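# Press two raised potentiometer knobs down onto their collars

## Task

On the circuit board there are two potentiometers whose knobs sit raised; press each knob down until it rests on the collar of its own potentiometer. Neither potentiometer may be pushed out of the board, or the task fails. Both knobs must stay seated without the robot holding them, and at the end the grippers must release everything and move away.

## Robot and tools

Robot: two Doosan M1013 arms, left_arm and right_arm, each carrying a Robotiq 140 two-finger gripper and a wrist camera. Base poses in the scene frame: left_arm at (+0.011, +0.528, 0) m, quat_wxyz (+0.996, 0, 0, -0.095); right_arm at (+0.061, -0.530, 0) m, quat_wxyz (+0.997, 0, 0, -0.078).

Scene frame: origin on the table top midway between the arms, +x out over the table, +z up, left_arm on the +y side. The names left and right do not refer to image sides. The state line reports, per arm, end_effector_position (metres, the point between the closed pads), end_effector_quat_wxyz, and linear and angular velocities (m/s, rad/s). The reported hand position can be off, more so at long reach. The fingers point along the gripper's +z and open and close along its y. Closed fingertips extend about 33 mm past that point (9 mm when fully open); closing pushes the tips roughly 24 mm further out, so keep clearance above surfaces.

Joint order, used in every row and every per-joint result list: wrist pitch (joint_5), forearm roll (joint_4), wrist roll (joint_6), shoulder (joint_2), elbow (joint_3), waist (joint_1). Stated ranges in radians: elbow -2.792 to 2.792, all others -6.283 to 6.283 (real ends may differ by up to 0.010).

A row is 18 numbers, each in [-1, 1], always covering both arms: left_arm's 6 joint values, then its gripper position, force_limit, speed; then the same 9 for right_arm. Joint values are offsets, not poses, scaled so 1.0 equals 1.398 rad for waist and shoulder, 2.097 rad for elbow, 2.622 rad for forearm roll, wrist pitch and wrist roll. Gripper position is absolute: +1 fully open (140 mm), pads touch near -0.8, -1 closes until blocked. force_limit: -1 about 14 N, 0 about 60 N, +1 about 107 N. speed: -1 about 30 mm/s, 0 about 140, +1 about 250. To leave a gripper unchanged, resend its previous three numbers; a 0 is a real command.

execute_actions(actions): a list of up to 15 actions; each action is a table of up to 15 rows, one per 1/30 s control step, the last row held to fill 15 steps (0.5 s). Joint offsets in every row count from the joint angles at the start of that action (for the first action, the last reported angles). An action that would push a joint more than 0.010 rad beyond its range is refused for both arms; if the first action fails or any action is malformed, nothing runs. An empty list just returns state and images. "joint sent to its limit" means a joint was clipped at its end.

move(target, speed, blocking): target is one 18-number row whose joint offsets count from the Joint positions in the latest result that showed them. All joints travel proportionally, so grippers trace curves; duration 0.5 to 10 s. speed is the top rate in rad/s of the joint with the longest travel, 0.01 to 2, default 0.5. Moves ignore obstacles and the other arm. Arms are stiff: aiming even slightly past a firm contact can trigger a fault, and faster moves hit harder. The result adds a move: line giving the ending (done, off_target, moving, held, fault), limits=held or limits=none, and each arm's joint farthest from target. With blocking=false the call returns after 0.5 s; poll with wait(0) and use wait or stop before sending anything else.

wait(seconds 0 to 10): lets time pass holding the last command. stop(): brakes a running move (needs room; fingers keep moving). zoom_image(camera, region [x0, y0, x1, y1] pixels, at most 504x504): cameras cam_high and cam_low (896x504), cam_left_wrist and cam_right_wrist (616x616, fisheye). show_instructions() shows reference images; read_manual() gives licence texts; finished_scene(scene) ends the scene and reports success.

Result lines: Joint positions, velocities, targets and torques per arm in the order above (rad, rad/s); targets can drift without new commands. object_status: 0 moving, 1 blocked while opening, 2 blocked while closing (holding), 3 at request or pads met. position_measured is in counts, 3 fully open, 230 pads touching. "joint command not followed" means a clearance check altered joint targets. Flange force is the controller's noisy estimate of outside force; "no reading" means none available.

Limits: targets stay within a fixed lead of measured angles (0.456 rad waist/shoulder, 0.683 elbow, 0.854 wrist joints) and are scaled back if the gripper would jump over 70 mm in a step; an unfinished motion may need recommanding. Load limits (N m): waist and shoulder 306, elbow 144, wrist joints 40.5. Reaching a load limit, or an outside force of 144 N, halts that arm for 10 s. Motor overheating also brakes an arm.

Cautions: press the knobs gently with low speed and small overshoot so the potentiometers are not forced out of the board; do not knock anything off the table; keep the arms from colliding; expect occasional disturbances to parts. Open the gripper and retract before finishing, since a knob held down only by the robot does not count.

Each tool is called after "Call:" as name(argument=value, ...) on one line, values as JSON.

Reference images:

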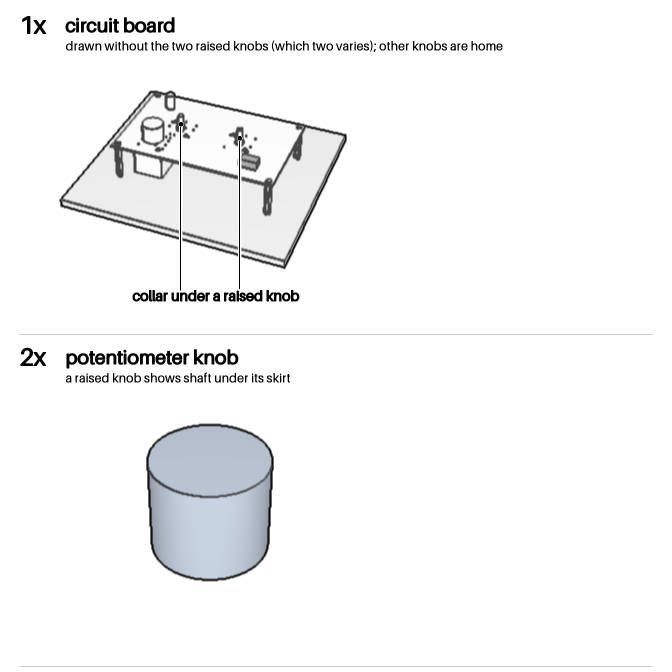

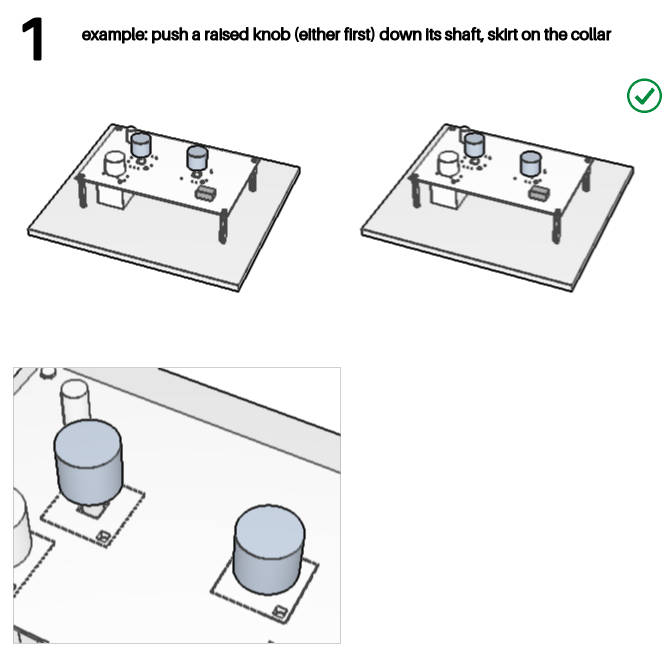

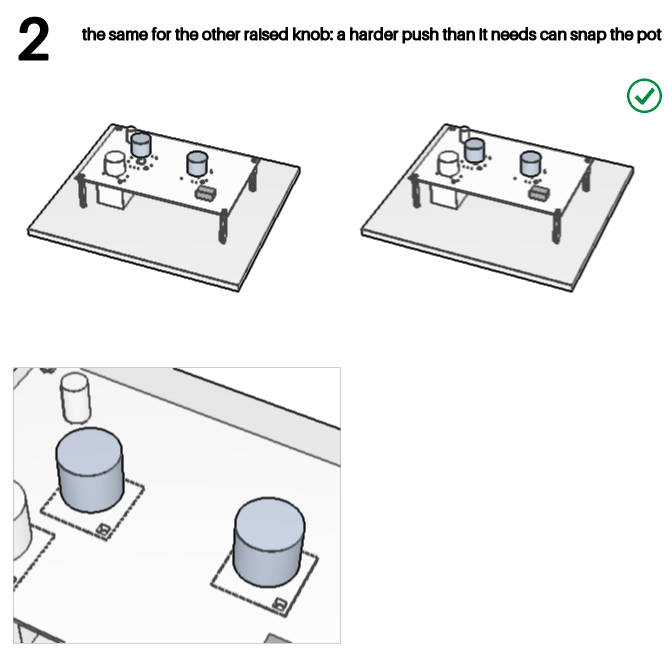

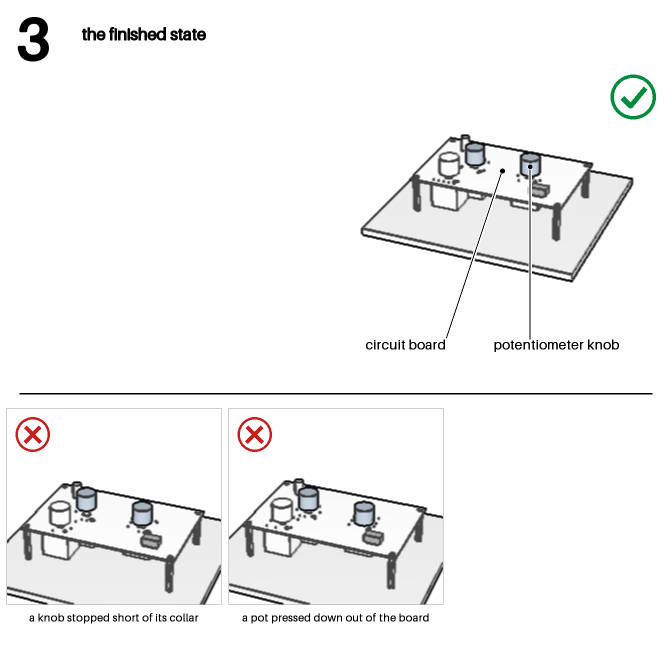

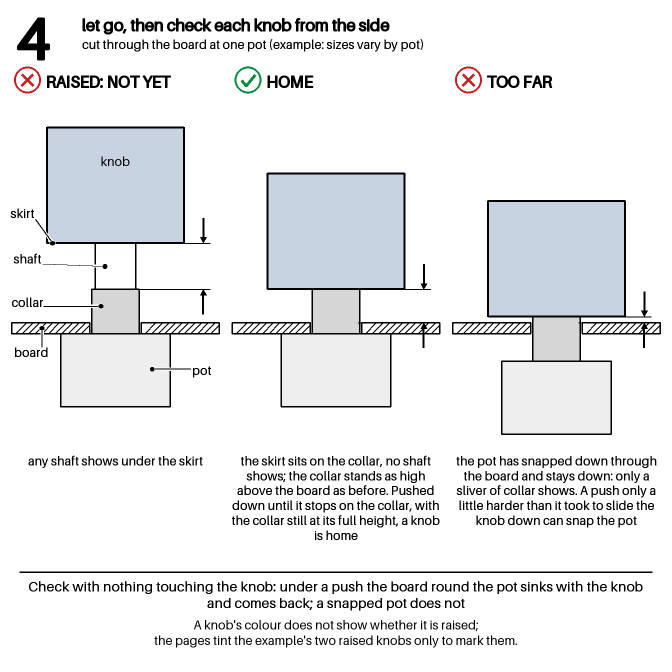

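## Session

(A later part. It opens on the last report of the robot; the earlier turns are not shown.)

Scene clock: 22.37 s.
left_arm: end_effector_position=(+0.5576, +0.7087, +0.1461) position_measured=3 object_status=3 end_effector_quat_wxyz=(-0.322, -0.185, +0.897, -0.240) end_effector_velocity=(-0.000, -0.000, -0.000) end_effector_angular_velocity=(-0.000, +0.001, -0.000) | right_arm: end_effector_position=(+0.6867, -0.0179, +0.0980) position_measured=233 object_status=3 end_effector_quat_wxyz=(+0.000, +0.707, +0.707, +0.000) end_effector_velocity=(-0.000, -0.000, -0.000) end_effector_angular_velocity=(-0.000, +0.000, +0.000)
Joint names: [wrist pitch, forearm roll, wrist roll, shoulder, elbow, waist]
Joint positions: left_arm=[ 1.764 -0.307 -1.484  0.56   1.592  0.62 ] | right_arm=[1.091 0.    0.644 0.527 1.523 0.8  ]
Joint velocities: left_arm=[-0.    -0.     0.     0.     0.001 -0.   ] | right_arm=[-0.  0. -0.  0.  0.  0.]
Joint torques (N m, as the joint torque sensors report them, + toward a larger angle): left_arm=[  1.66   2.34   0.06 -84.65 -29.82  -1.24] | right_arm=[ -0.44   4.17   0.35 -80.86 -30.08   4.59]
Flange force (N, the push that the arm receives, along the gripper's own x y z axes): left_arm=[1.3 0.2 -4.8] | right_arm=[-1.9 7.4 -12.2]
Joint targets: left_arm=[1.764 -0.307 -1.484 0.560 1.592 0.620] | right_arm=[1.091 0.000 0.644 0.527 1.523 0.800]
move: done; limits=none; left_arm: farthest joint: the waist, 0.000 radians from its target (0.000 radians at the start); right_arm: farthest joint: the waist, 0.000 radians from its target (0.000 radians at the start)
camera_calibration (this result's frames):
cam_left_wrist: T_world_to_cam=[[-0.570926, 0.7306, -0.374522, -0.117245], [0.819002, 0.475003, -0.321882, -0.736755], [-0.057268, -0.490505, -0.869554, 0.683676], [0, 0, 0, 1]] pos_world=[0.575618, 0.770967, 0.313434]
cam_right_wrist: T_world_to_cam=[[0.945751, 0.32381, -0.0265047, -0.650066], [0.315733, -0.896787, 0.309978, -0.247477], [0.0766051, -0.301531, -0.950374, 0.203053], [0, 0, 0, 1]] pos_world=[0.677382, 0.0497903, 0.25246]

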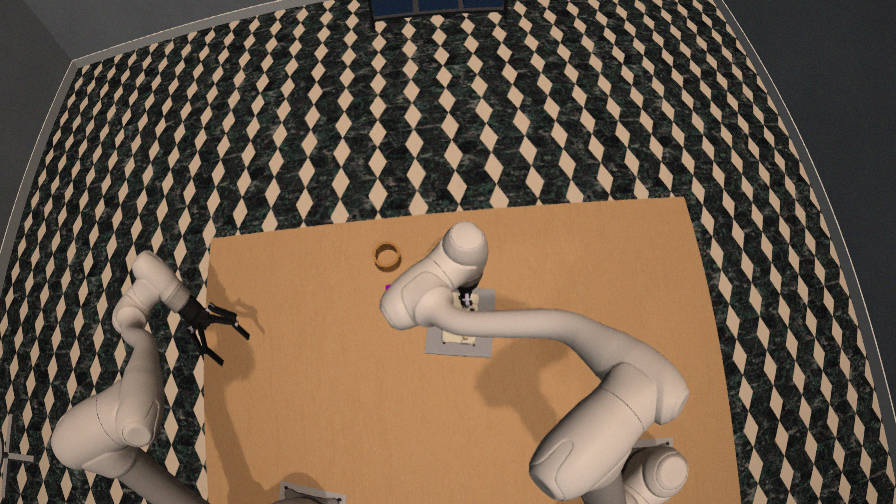

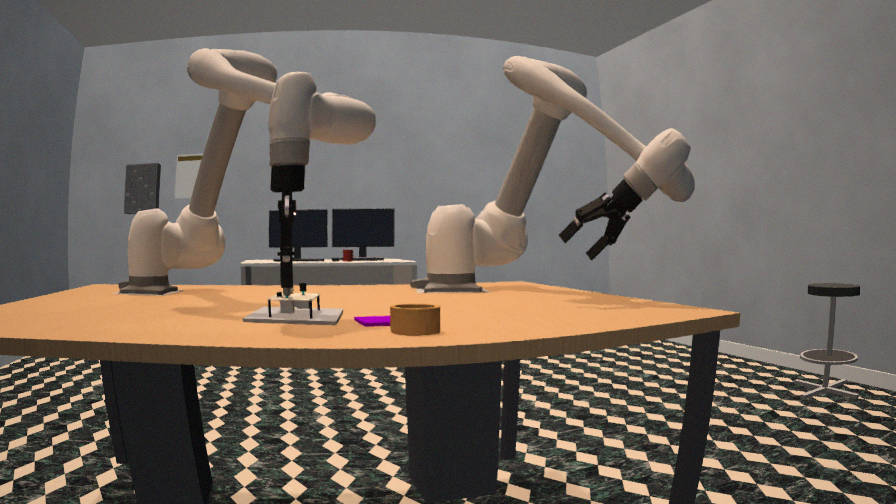

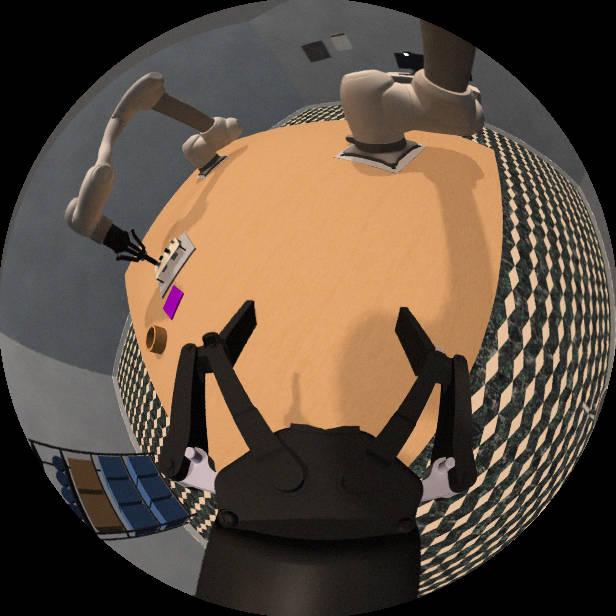

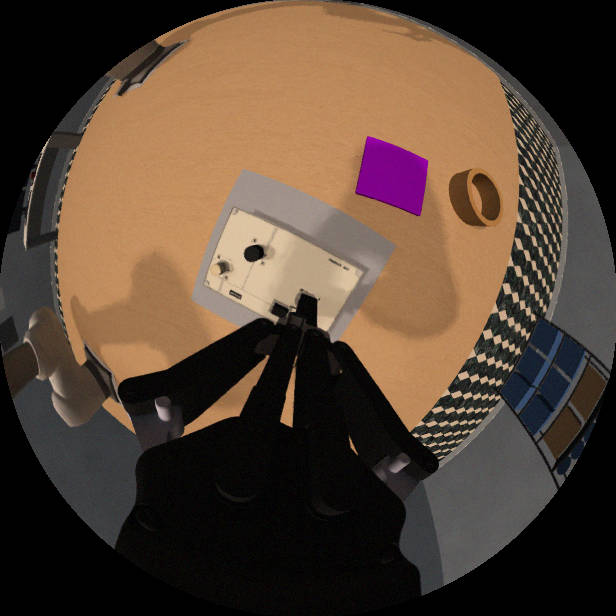

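Call:
move(target=[0,0,0,0,0,0,1,0,0, -0.001785,0,0,0.0015,0.001233,0,-1,0,1], speed=0.01)

Call:
zoom_image(camera="cam_low", region=[275, 280, 305, 302])

Scene clock: 23.63 s.
left_arm: end_effector_position=(+0.5576, +0.7087, +0.1461) position_measured=3 object_status=3 end_effector_quat_wxyz=(-0.322, -0.185, +0.897, -0.240) end_effector_velocity=(+0.000, +0.001, +0.000) end_effector_angular_velocity=(+0.001, -0.001, +0.001) | right_arm: end_effector_position=(+0.6866, -0.0179, +0.0951) position_measured=233 object_status=3 end_effector_quat_wxyz=(+0.000, +0.707, +0.707, +0.000) end_effector_velocity=(-0.000, +0.000, -0.000) end_effector_angular_velocity=(+0.001, +0.001, -0.001)
Joint names: [wrist pitch, forearm roll, wrist roll, shoulder, elbow, waist]
Joint positions: left_arm=[ 1.764 -0.307 -1.484  0.56   1.592  0.62 ] | right_arm=[1.086 0.    0.644 0.529 1.526 0.8  ]
Joint velocities: left_arm=[-0.    -0.    -0.    -0.    -0.001  0.001] | right_arm=[ 0.     0.002  0.     0.    -0.    -0.   ]
Joint torques (N m, as the joint torque sensors report them, + toward a larger angle): left_arm=[  1.68   2.39   0.   -84.38 -29.78  -0.88] | right_arm=[  0.4    4.17   0.02 -80.82 -29.1    3.75]
Flange force (N, the push that the arm receives, along the gripper's own x y z axes): left_arm=[1.7 0.2 -4.8] | right_arm=[0.1 7.5 -11.9]
Joint targets: left_arm=[1.764 -0.307 -1.484 0.560 1.592 0.620] | right_arm=[1.086 0.000 0.644 0.529 1.526 0.800]
move: done; limits=none; left_arm: farthest joint: the waist, 0.000 radians from its target (0.000 radians at the start); right_arm: farthest joint: the waist, 0.000 radians from its target (0.000 radians at the start)
camera_calibration (this result's frames):
cam_left_wrist: T_world_to_cam=[[-0.570926, 0.7306, -0.374522, -0.117245], [0.819002, 0.475003, -0.321882, -0.736755], [-0.0572679, -0.490506, -0.869554, 0.683676], [0, 0, 0, 1]] pos_world=[0.575618, 0.770967, 0.313434]
cam_right_wrist: T_world_to_cam=[[0.945751, 0.32381, -0.0265004, -0.650062], [0.315731, -0.896788, 0.309977, -0.24659], [0.0766084, -0.301528, -0.950375, 0.200248], [0, 0, 0, 1]] pos_world=[0.677312, 0.0497384, 0.249521]

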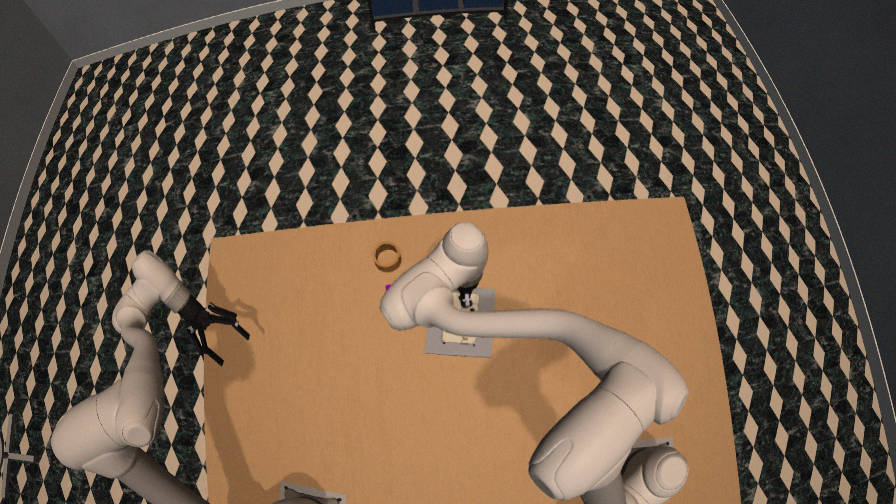

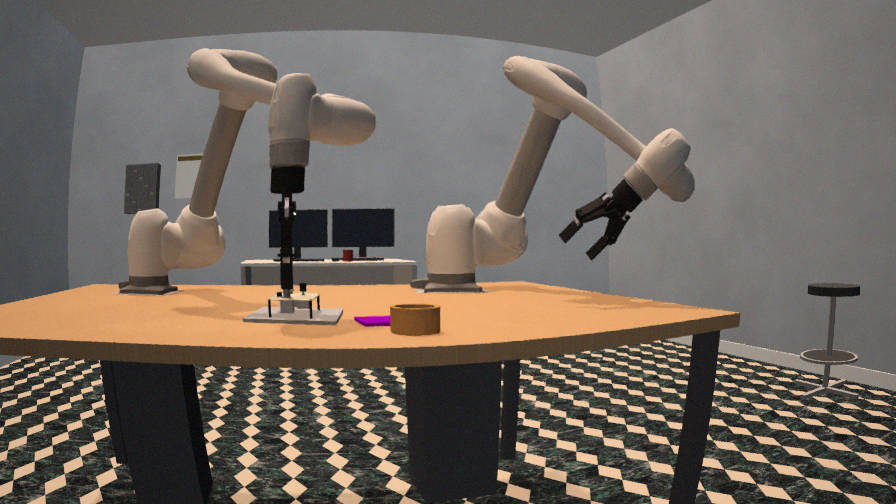

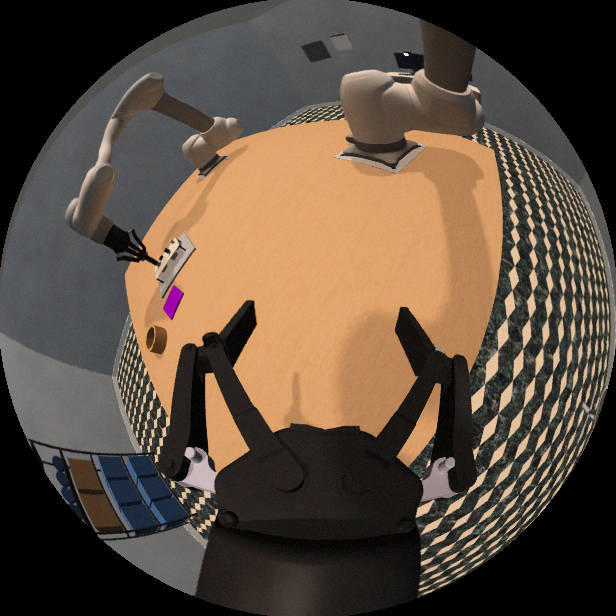

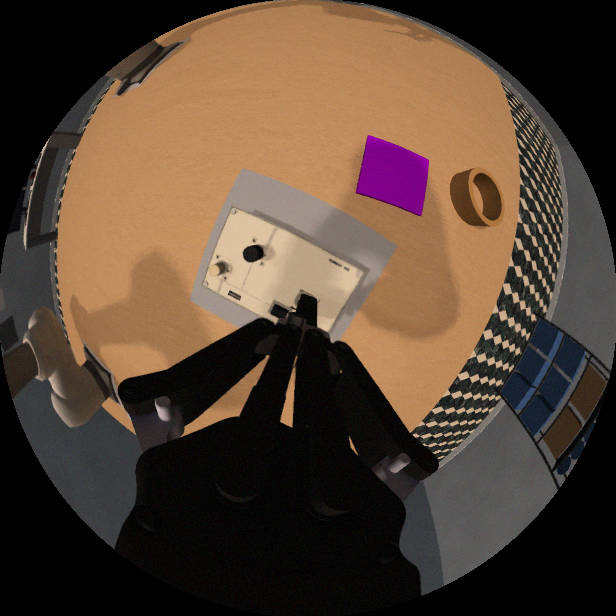

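Region (275, 280, 305, 302) of cam_low's 896x504 image, scaled by 16.800, with more detail than that image has; it fills the top 370 rows of this view, and the rest is white.

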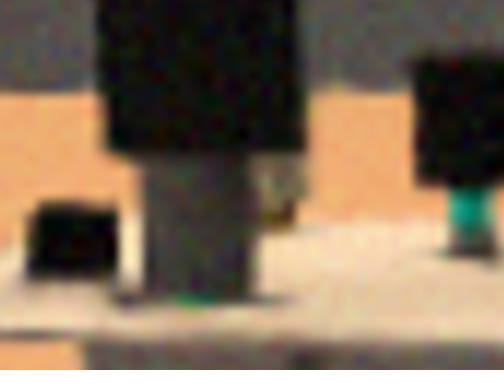

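Call:
move(target=[0,0,0,0,0,0,1,0,0, 0.004165,0,0,-0.0035,-0.002877,0,-1,0,1], speed=0.02)

Call:
zoom_image(camera="cam_low", region=[275, 280, 305, 302])

Scene clock: 24.57 s.
left_arm: end_effector_position=(+0.5576, +0.7087, +0.1461) position_measured=3 object_status=3 end_effector_quat_wxyz=(-0.322, -0.185, +0.897, -0.240) end_effector_velocity=(-0.001, -0.000, -0.000) end_effector_angular_velocity=(-0.001, +0.001, -0.001) | right_arm: end_effector_position=(+0.6868, -0.0178, +0.1019) position_measured=233 object_status=3 end_effector_quat_wxyz=(+0.000, +0.707, +0.707, +0.000) end_effector_velocity=(+0.001, +0.000, +0.001) end_effector_angular_velocity=(+0.000, -0.002, +0.000)
Joint names: [wrist pitch, forearm roll, wrist roll, shoulder, elbow, waist]
Joint positions: left_arm=[ 1.764 -0.307 -1.484  0.56   1.592  0.62 ] | right_arm=[1.097 0.    0.644 0.524 1.52  0.8  ]
Joint velocities: left_arm=[ 0.001 -0.     0.001  0.     0.001 -0.   ] | right_arm=[ 0.001 -0.001  0.    -0.001 -0.001 -0.   ]
Joint torques (N m, as the joint torque sensors report them, + toward a larger angle): left_arm=[  1.67   2.41   0.08 -84.63 -29.52  -0.48] | right_arm=[ -0.09   4.3   -0.02 -92.18 -37.6    2.33]
Flange force (N, the push that the arm receives, along the gripper's own x y z axes): left_arm=[0.8 -0.6 -5.2] | right_arm=[0.0 4.5 2.8]
Joint targets: left_arm=[1.764 -0.307 -1.484 0.560 1.592 0.620] | right_arm=[1.097 0.000 0.644 0.524 1.520 0.800]
move: done; limits=none; left_arm: farthest joint: the waist, 0.000 radians from its target (0.000 radians at the start); right_arm: farthest joint: the waist, 0.000 radians from its target (0.000 radians at the start)
camera_calibration (this result's frames):
cam_left_wrist: T_world_to_cam=[[-0.570926, 0.7306, -0.374522, -0.117245], [0.819002, 0.475003, -0.321882, -0.736755], [-0.0572679, -0.490505, -0.869554, 0.683675], [0, 0, 0, 1]] pos_world=[0.575618, 0.770967, 0.313434]
cam_right_wrist: T_world_to_cam=[[0.94575, 0.32381, -0.0265337, -0.650046], [0.31574, -0.896781, 0.309987, -0.24867], [0.0765819, -0.301548, -0.95037, 0.206798], [0, 0, 0, 1]] pos_world=[0.677459, 0.0498479, 0.256371]

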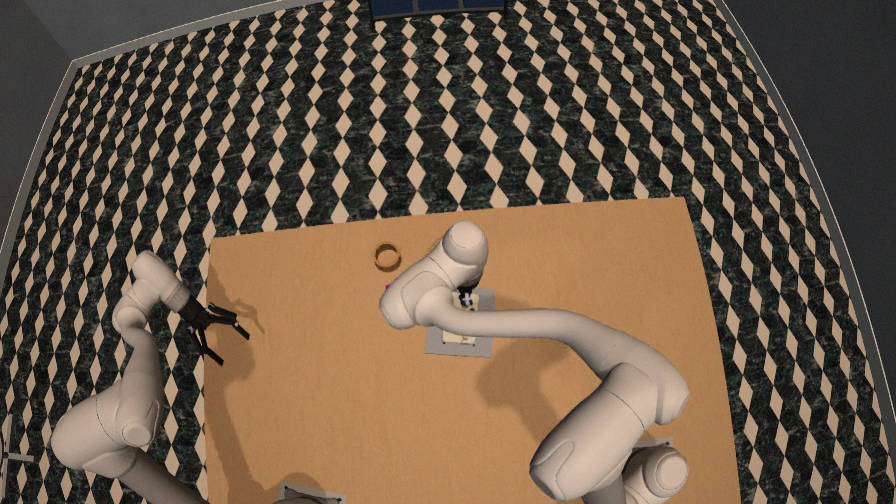

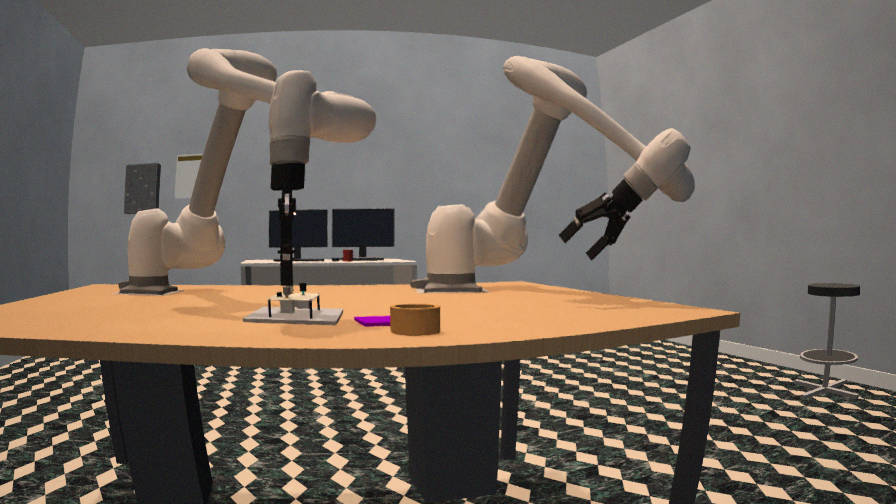

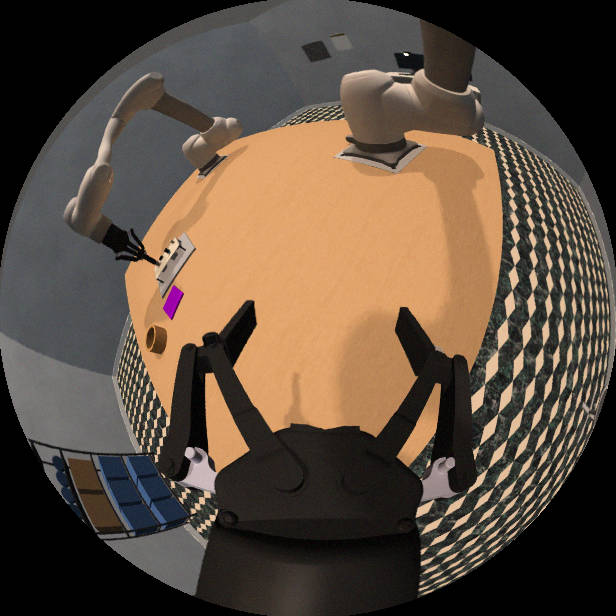

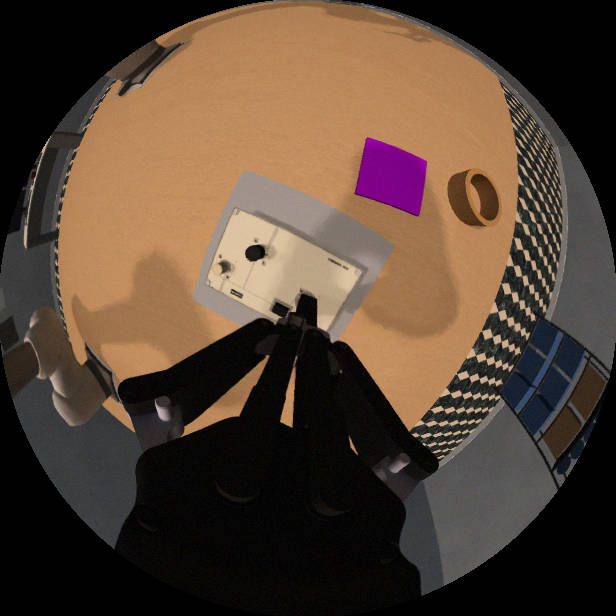

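Region (275, 280, 305, 302) of cam_low's 896x504 image, scaled by 16.800, with more detail than that image has; it fills the top 370 rows of this view, and the rest is white.

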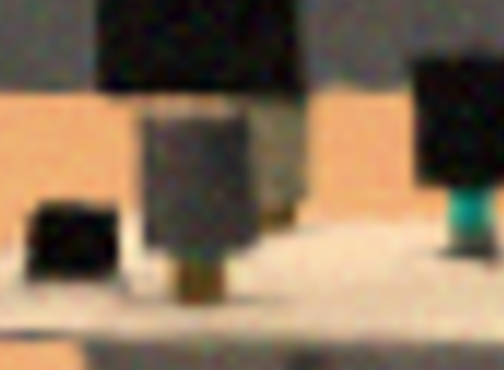

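Call:
move(target=[0,0,0,0,0,0,1,0,0, -0.00488,0,0,0.0041,0.00337,0,-1,0,1], speed=0.01)

Call:
zoom_image(camera="cam_low", region=[275, 280, 305, 302])

Scene clock: 26.67 s.
left_arm: end_effector_position=(+0.5576, +0.7087, +0.1461) position_measured=3 object_status=3 end_effector_quat_wxyz=(-0.322, -0.185, +0.897, -0.240) end_effector_velocity=(+0.000, -0.000, -0.000) end_effector_angular_velocity=(-0.000, -0.000, -0.000) | right_arm: end_effector_position=(+0.6866, -0.0180, +0.0938) position_measured=233 object_status=3 end_effector_quat_wxyz=(+0.000, +0.707, +0.707, +0.000) end_effector_velocity=(+0.000, +0.000, -0.000) end_effector_angular_velocity=(+0.001, -0.000, -0.001)
Joint names: [wrist pitch, forearm roll, wrist roll, shoulder, elbow, waist]
Joint positions: left_arm=[ 1.764 -0.307 -1.484  0.56   1.592  0.62 ] | right_arm=[1.084 0.    0.644 0.53  1.527 0.8  ]
Joint velocities: left_arm=[-0.001  0.     0.    -0.     0.    -0.   ] | right_arm=[-0.001  0.     0.     0.    -0.     0.   ]
Joint torques (N m, as the joint torque sensors report them, + toward a larger angle): left_arm=[  1.82   2.5    0.   -83.68 -29.44  -0.23] | right_arm=[  0.17   4.04   0.04 -80.25 -28.56   4.84]
Flange force (N, the push that the arm receives, along the gripper's own x y z axes): left_arm=[2.0 -1.6 -4.6] | right_arm=[-0.8 8.6 -13.1]
Joint targets: left_arm=[1.764 -0.307 -1.484 0.560 1.592 0.620] | right_arm=[1.084 0.000 0.644 0.530 1.527 0.800]
move: done; limits=none; left_arm: farthest joint: the waist, 0.000 radians from its target (0.000 radians at the start); right_arm: farthest joint: the waist, 0.000 radians from its target (0.000 radians at the start)
camera_calibration (this result's frames):
cam_left_wrist: T_world_to_cam=[[-0.570926, 0.7306, -0.374522, -0.117245], [0.819002, 0.475003, -0.321882, -0.736755], [-0.057268, -0.490505, -0.869554, 0.683675], [0, 0, 0, 1]] pos_world=[0.575618, 0.770967, 0.313434]
cam_right_wrist: T_world_to_cam=[[0.945751, 0.32381, -0.0265124, -0.650053], [0.315735, -0.896785, 0.309981, -0.246222], [0.0765988, -0.301535, -0.950373, 0.199077], [0, 0, 0, 1]] pos_world=[0.67728, 0.0497138, 0.248287]

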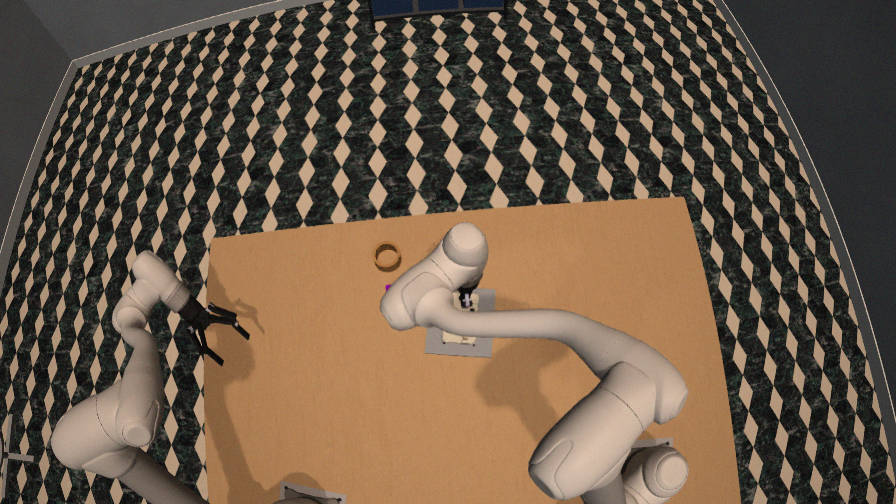

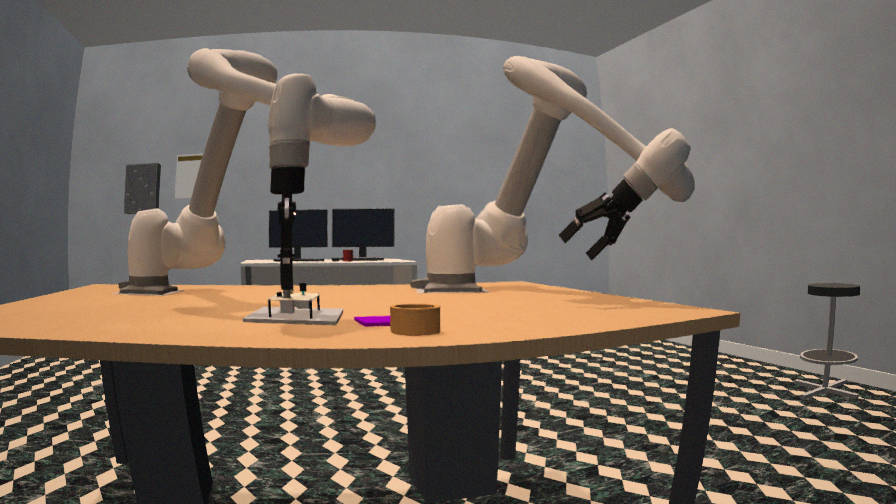

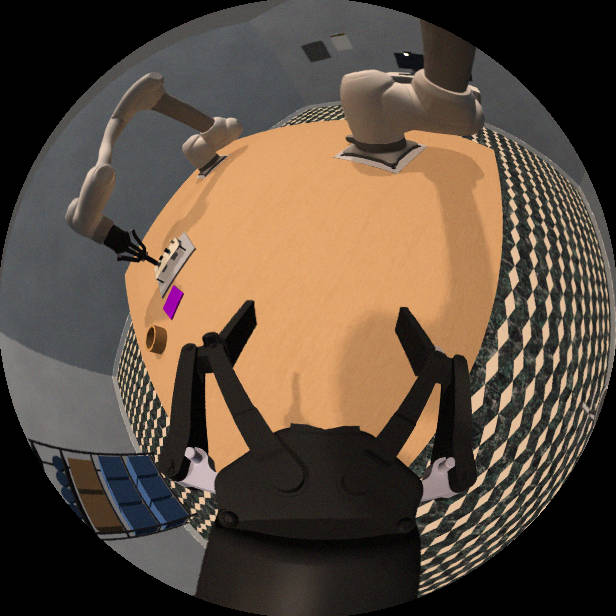

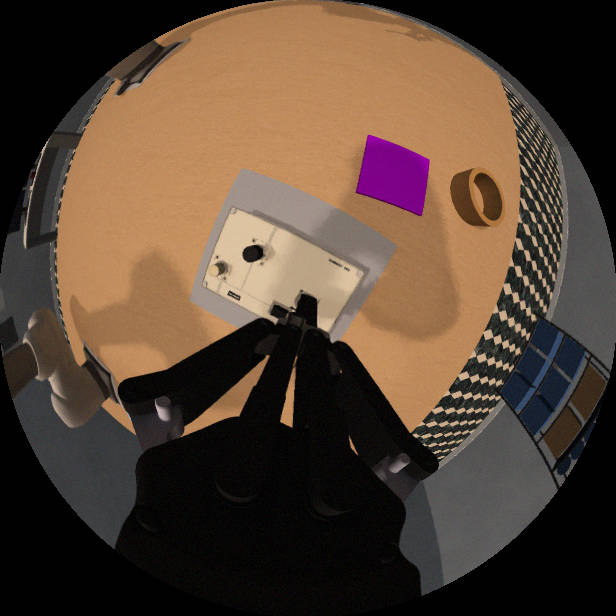

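Region (275, 280, 305, 302) of cam_low's 896x504 image, scaled by 16.800, with more detail than that image has; it fills the top 370 rows of this view, and the rest is white.

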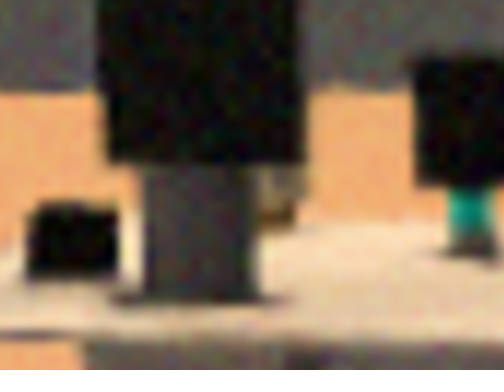

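Call:
move(target=[0,0,0,0,0,0,1,0,0, 0.00714,0,0,-0.006,-0.00493,0,-1,0,1], speed=0.03)

Call:
zoom_image(camera="cam_low", region=[275, 280, 305, 302])

Scene clock: 27.77 s.
left_arm: end_effector_position=(+0.5576, +0.7087, +0.1461) position_measured=3 object_status=3 end_effector_quat_wxyz=(-0.322, -0.185, +0.897, -0.240) end_effector_velocity=(+0.000, +0.001, -0.000) end_effector_angular_velocity=(+0.001, -0.001, +0.001) | right_arm: end_effector_position=(+0.6868, -0.0178, +0.1057) position_measured=233 object_status=3 end_effector_quat_wxyz=(+0.000, +0.707, +0.707, +0.000) end_effector_velocity=(-0.000, +0.000, +0.001) end_effector_angular_velocity=(+0.000, +0.000, -0.000)
Joint names: [wrist pitch, forearm roll, wrist roll, shoulder, elbow, waist]
Joint positions: left_arm=[ 1.764 -0.307 -1.484  0.56   1.592  0.62 ] | right_arm=[1.103 0.    0.644 0.522 1.516 0.8  ]
Joint velocities: left_arm=[-0.001 -0.    -0.     0.    -0.001  0.001] | right_arm=[ 0.001  0.001 -0.    -0.001 -0.     0.   ]
Joint torques (N m, as the joint torque sensors report them, + toward a larger angle): left_arm=[  1.71   2.43   0.02 -84.24 -29.82  -0.74] | right_arm=[  0.15   3.9   -0.22 -92.16 -37.16   4.64]
Flange force (N, the push that the arm receives, along the gripper's own x y z axes): left_arm=[1.9 -0.2 -4.9] | right_arm=[-1.3 7.0 2.8]
Joint targets: left_arm=[1.764 -0.307 -1.484 0.560 1.592 0.620] | right_arm=[1.103 0.000 0.644 0.522 1.516 0.800]
move: done; limits=none; left_arm: farthest joint: the waist, 0.000 radians from its target (0.000 radians at the start); right_arm: farthest joint: the waist, 0.000 radians from its target (0.000 radians at the start)
camera_calibration (this result's frames):
cam_left_wrist: T_world_to_cam=[[-0.570926, 0.7306, -0.374523, -0.117245], [0.819002, 0.475003, -0.321882, -0.736755], [-0.0572678, -0.490506, -0.869554, 0.683675], [0, 0, 0, 1]] pos_world=[0.575618, 0.770967, 0.313434]
cam_right_wrist: T_world_to_cam=[[0.94575, 0.32381, -0.0265221, -0.650023], [0.315737, -0.896783, 0.309984, -0.249815], [0.0765912, -0.301541, -0.950372, 0.210391], [0, 0, 0, 1]] pos_world=[0.677522, 0.049895, 0.260148]

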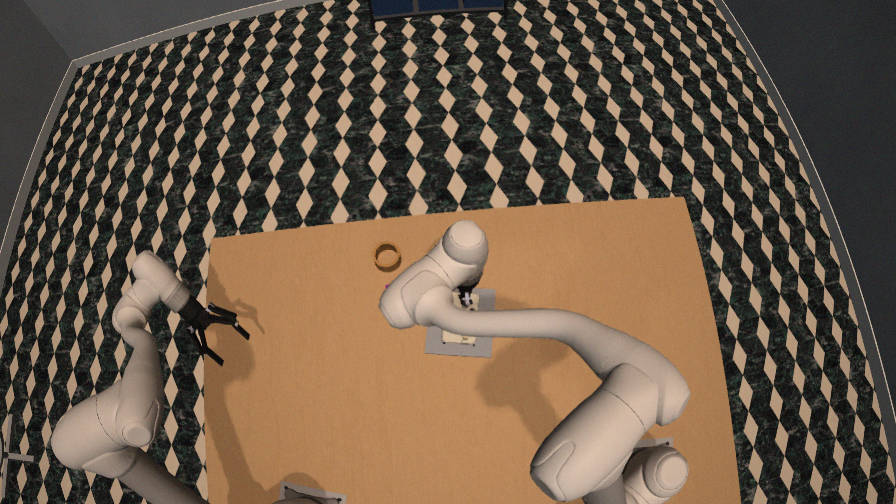

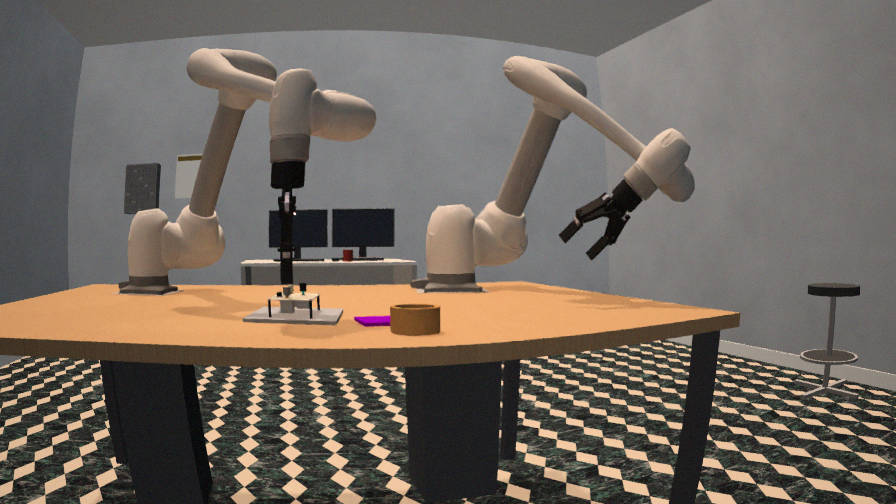

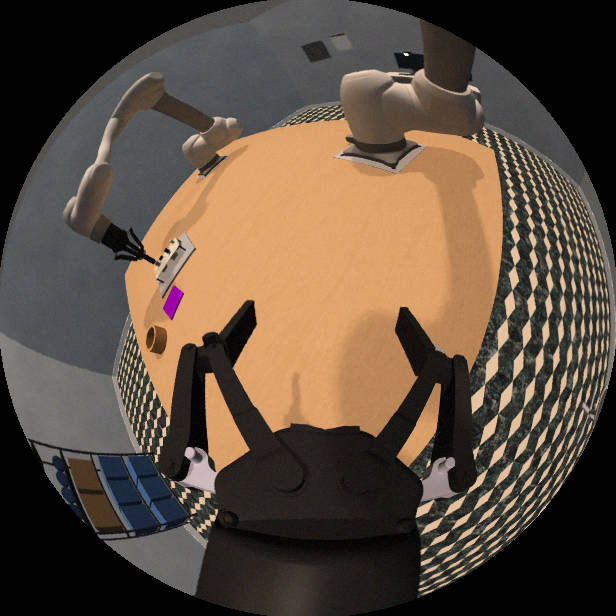

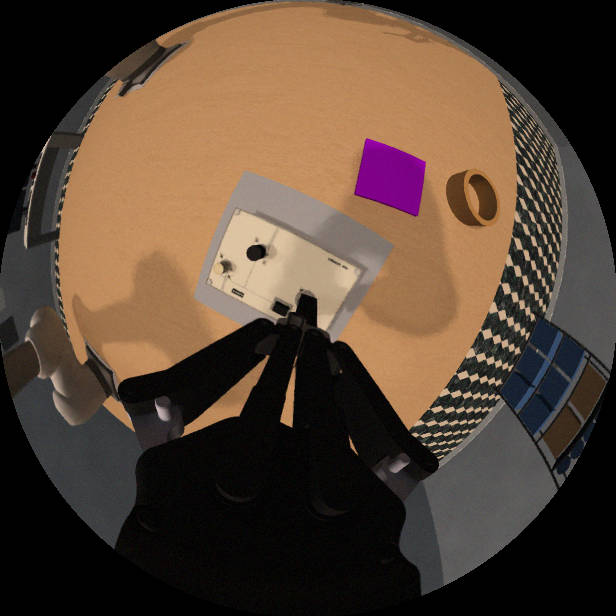

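Region (275, 280, 305, 302) of cam_low's 896x504 image, scaled by 16.800, with more detail than that image has; it fills the top 370 rows of this view, and the rest is white.

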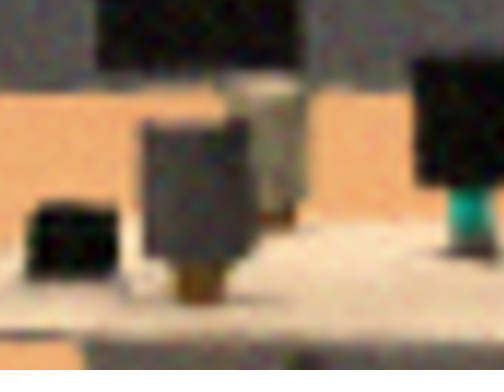

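Call:
zoom_image(camera="cam_right_wrist", region=[200, 200, 340, 340])

Region (200, 200, 340, 340) of cam_right_wrist's 616x616 image, scaled by 3.600, with more detail than that image has.

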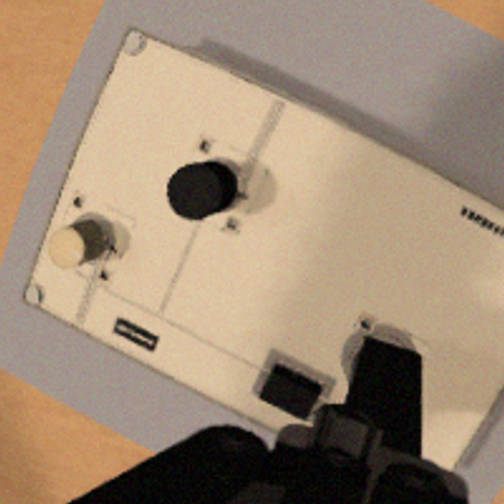

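Call:
move(target=[0,0,0,0,0,0,1,0,0, 0.00136,0,0.03227,-0.02998,0.01829,0.06074,-1,0,1], speed=0.1)

Call:
zoom_image(camera="cam_low", region=[270, 265, 330, 305])

Call:
zoom_image(camera="cam_right_wrist", region=[250, 240, 370, 360])

Scene clock: 30.73 s.
left_arm: end_effector_position=(+0.5576, +0.7087, +0.1461) position_measured=3 object_status=3 end_effector_quat_wxyz=(-0.322, -0.185, +0.897, -0.240) end_effector_velocity=(-0.000, -0.000, +0.000) end_effector_angular_velocity=(-0.001, +0.000, -0.001) | right_arm: end_effector_position=(+0.6248, +0.0189, +0.1199) position_measured=233 object_status=3 end_effector_quat_wxyz=(+0.000, +0.707, +0.707, +0.000) end_effector_velocity=(-0.001, +0.000, +0.000) end_effector_angular_velocity=(-0.000, +0.001, +0.000)
Joint names: [wrist pitch, forearm roll, wrist roll, shoulder, elbow, waist]
Joint positions: left_arm=[ 1.764 -0.307 -1.484  0.56   1.592  0.62 ] | right_arm=[1.107 0.    0.728 0.48  1.555 0.884]
Joint velocities: left_arm=[ 0.001 -0.     0.    -0.     0.    -0.   ] | right_arm=[ 0.001  0.001  0.001 -0.001  0.001  0.001]
Joint torques (N m, as the joint torque sensors report them, + toward a larger angle): left_arm=[  1.71   2.42   0.1  -84.4  -29.4   -0.65] | right_arm=[ -0.34   3.92  -0.02 -87.07 -38.33   0.73]
Flange force (N, the push that the arm receives, along the gripper's own x y z axes): left_arm=[1.2 -0.5 -5.6] | right_arm=[-0.2 1.3 1.8]
Joint targets: left_arm=[1.764 -0.307 -1.484 0.560 1.592 0.620] | right_arm=[1.107 0.000 0.728 0.480 1.555 0.885]
move: done; limits=none; left_arm: farthest joint: the waist, 0.000 radians from its target (0.000 radians at the start); right_arm: farthest joint: the waist, 0.000 radians from its target (0.085 radians at the start)
camera_calibration (this result's frames):
cam_left_wrist: T_world_to_cam=[[-0.570926, 0.7306, -0.374523, -0.117245], [0.819002, 0.475003, -0.321882, -0.736755], [-0.0572677, -0.490506, -0.869554, 0.683675], [0, 0, 0, 1]] pos_world=[0.575618, 0.770967, 0.313434]
cam_right_wrist: T_world_to_cam=[[0.945647, 0.324109, -0.0265486, -0.602836], [0.316031, -0.896687, 0.309964, -0.201954], [0.0766565, -0.301507, -0.950378, 0.239681], [0, 0, 0, 1]] pos_world=[0.615521, 0.0865611, 0.274381]

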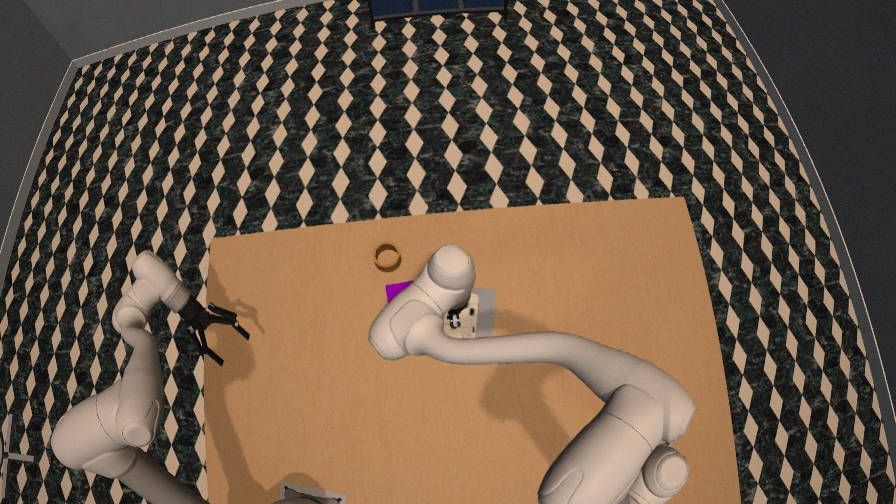

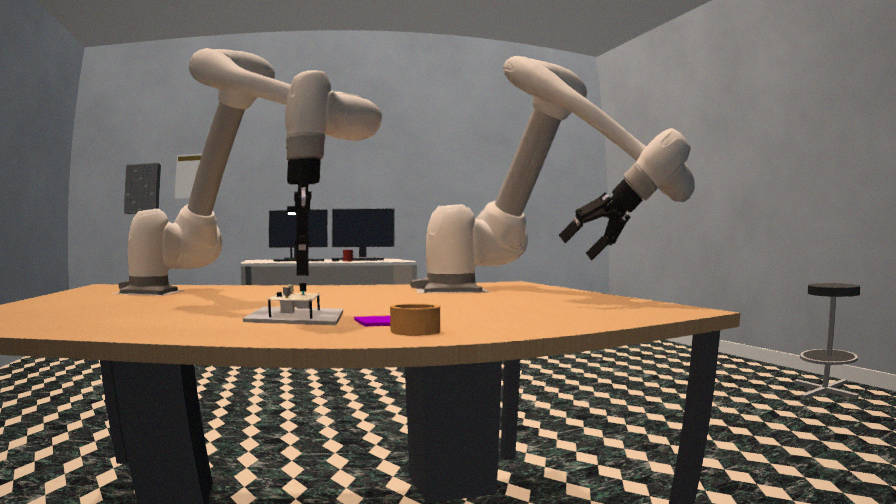

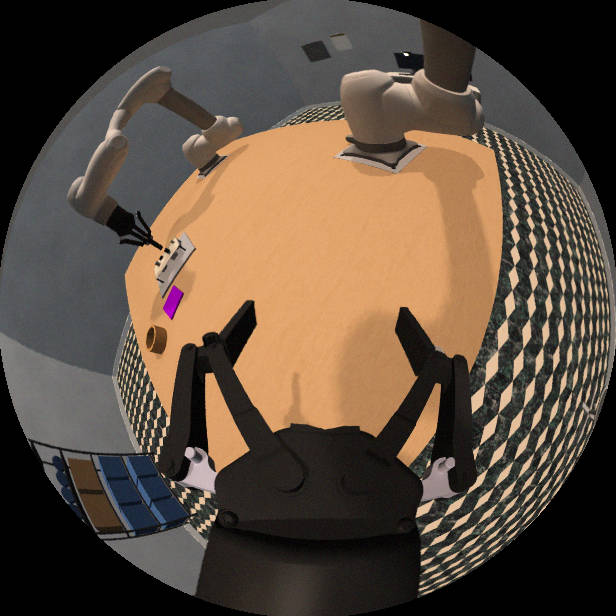

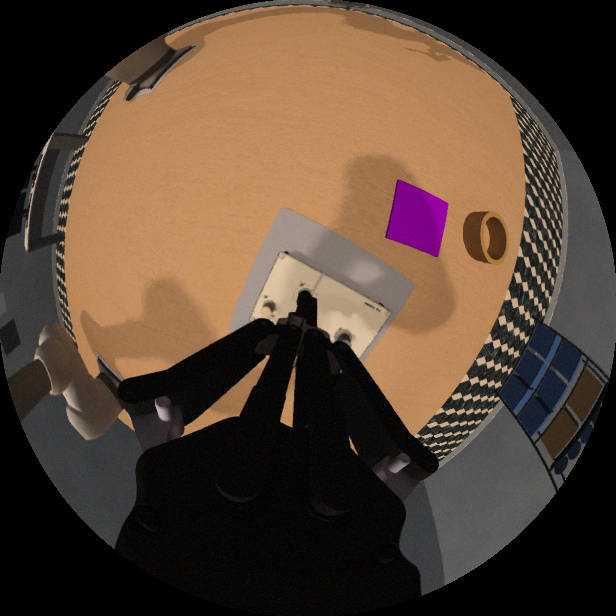

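Region (270, 265, 330, 305) of cam_low's 896x504 image, scaled by 8.400, with more detail than that image has.

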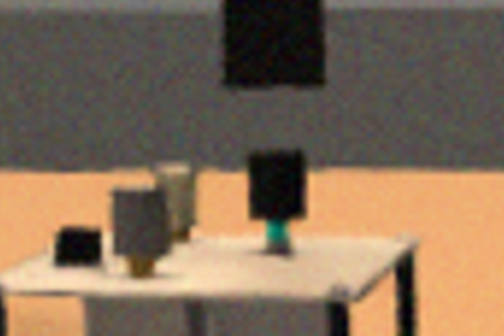

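Region (250, 240, 370, 360) of cam_right_wrist's 616x616 image, scaled by 4.200, with more detail than that image has.

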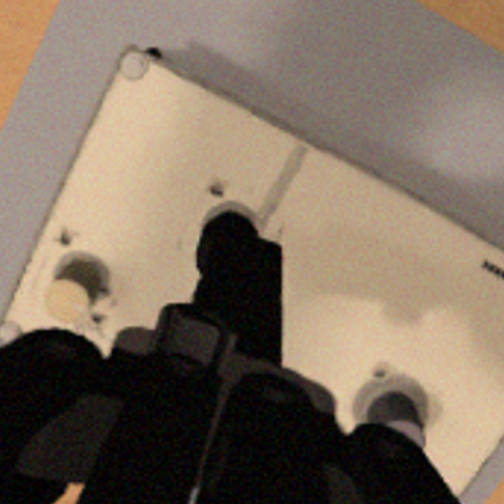

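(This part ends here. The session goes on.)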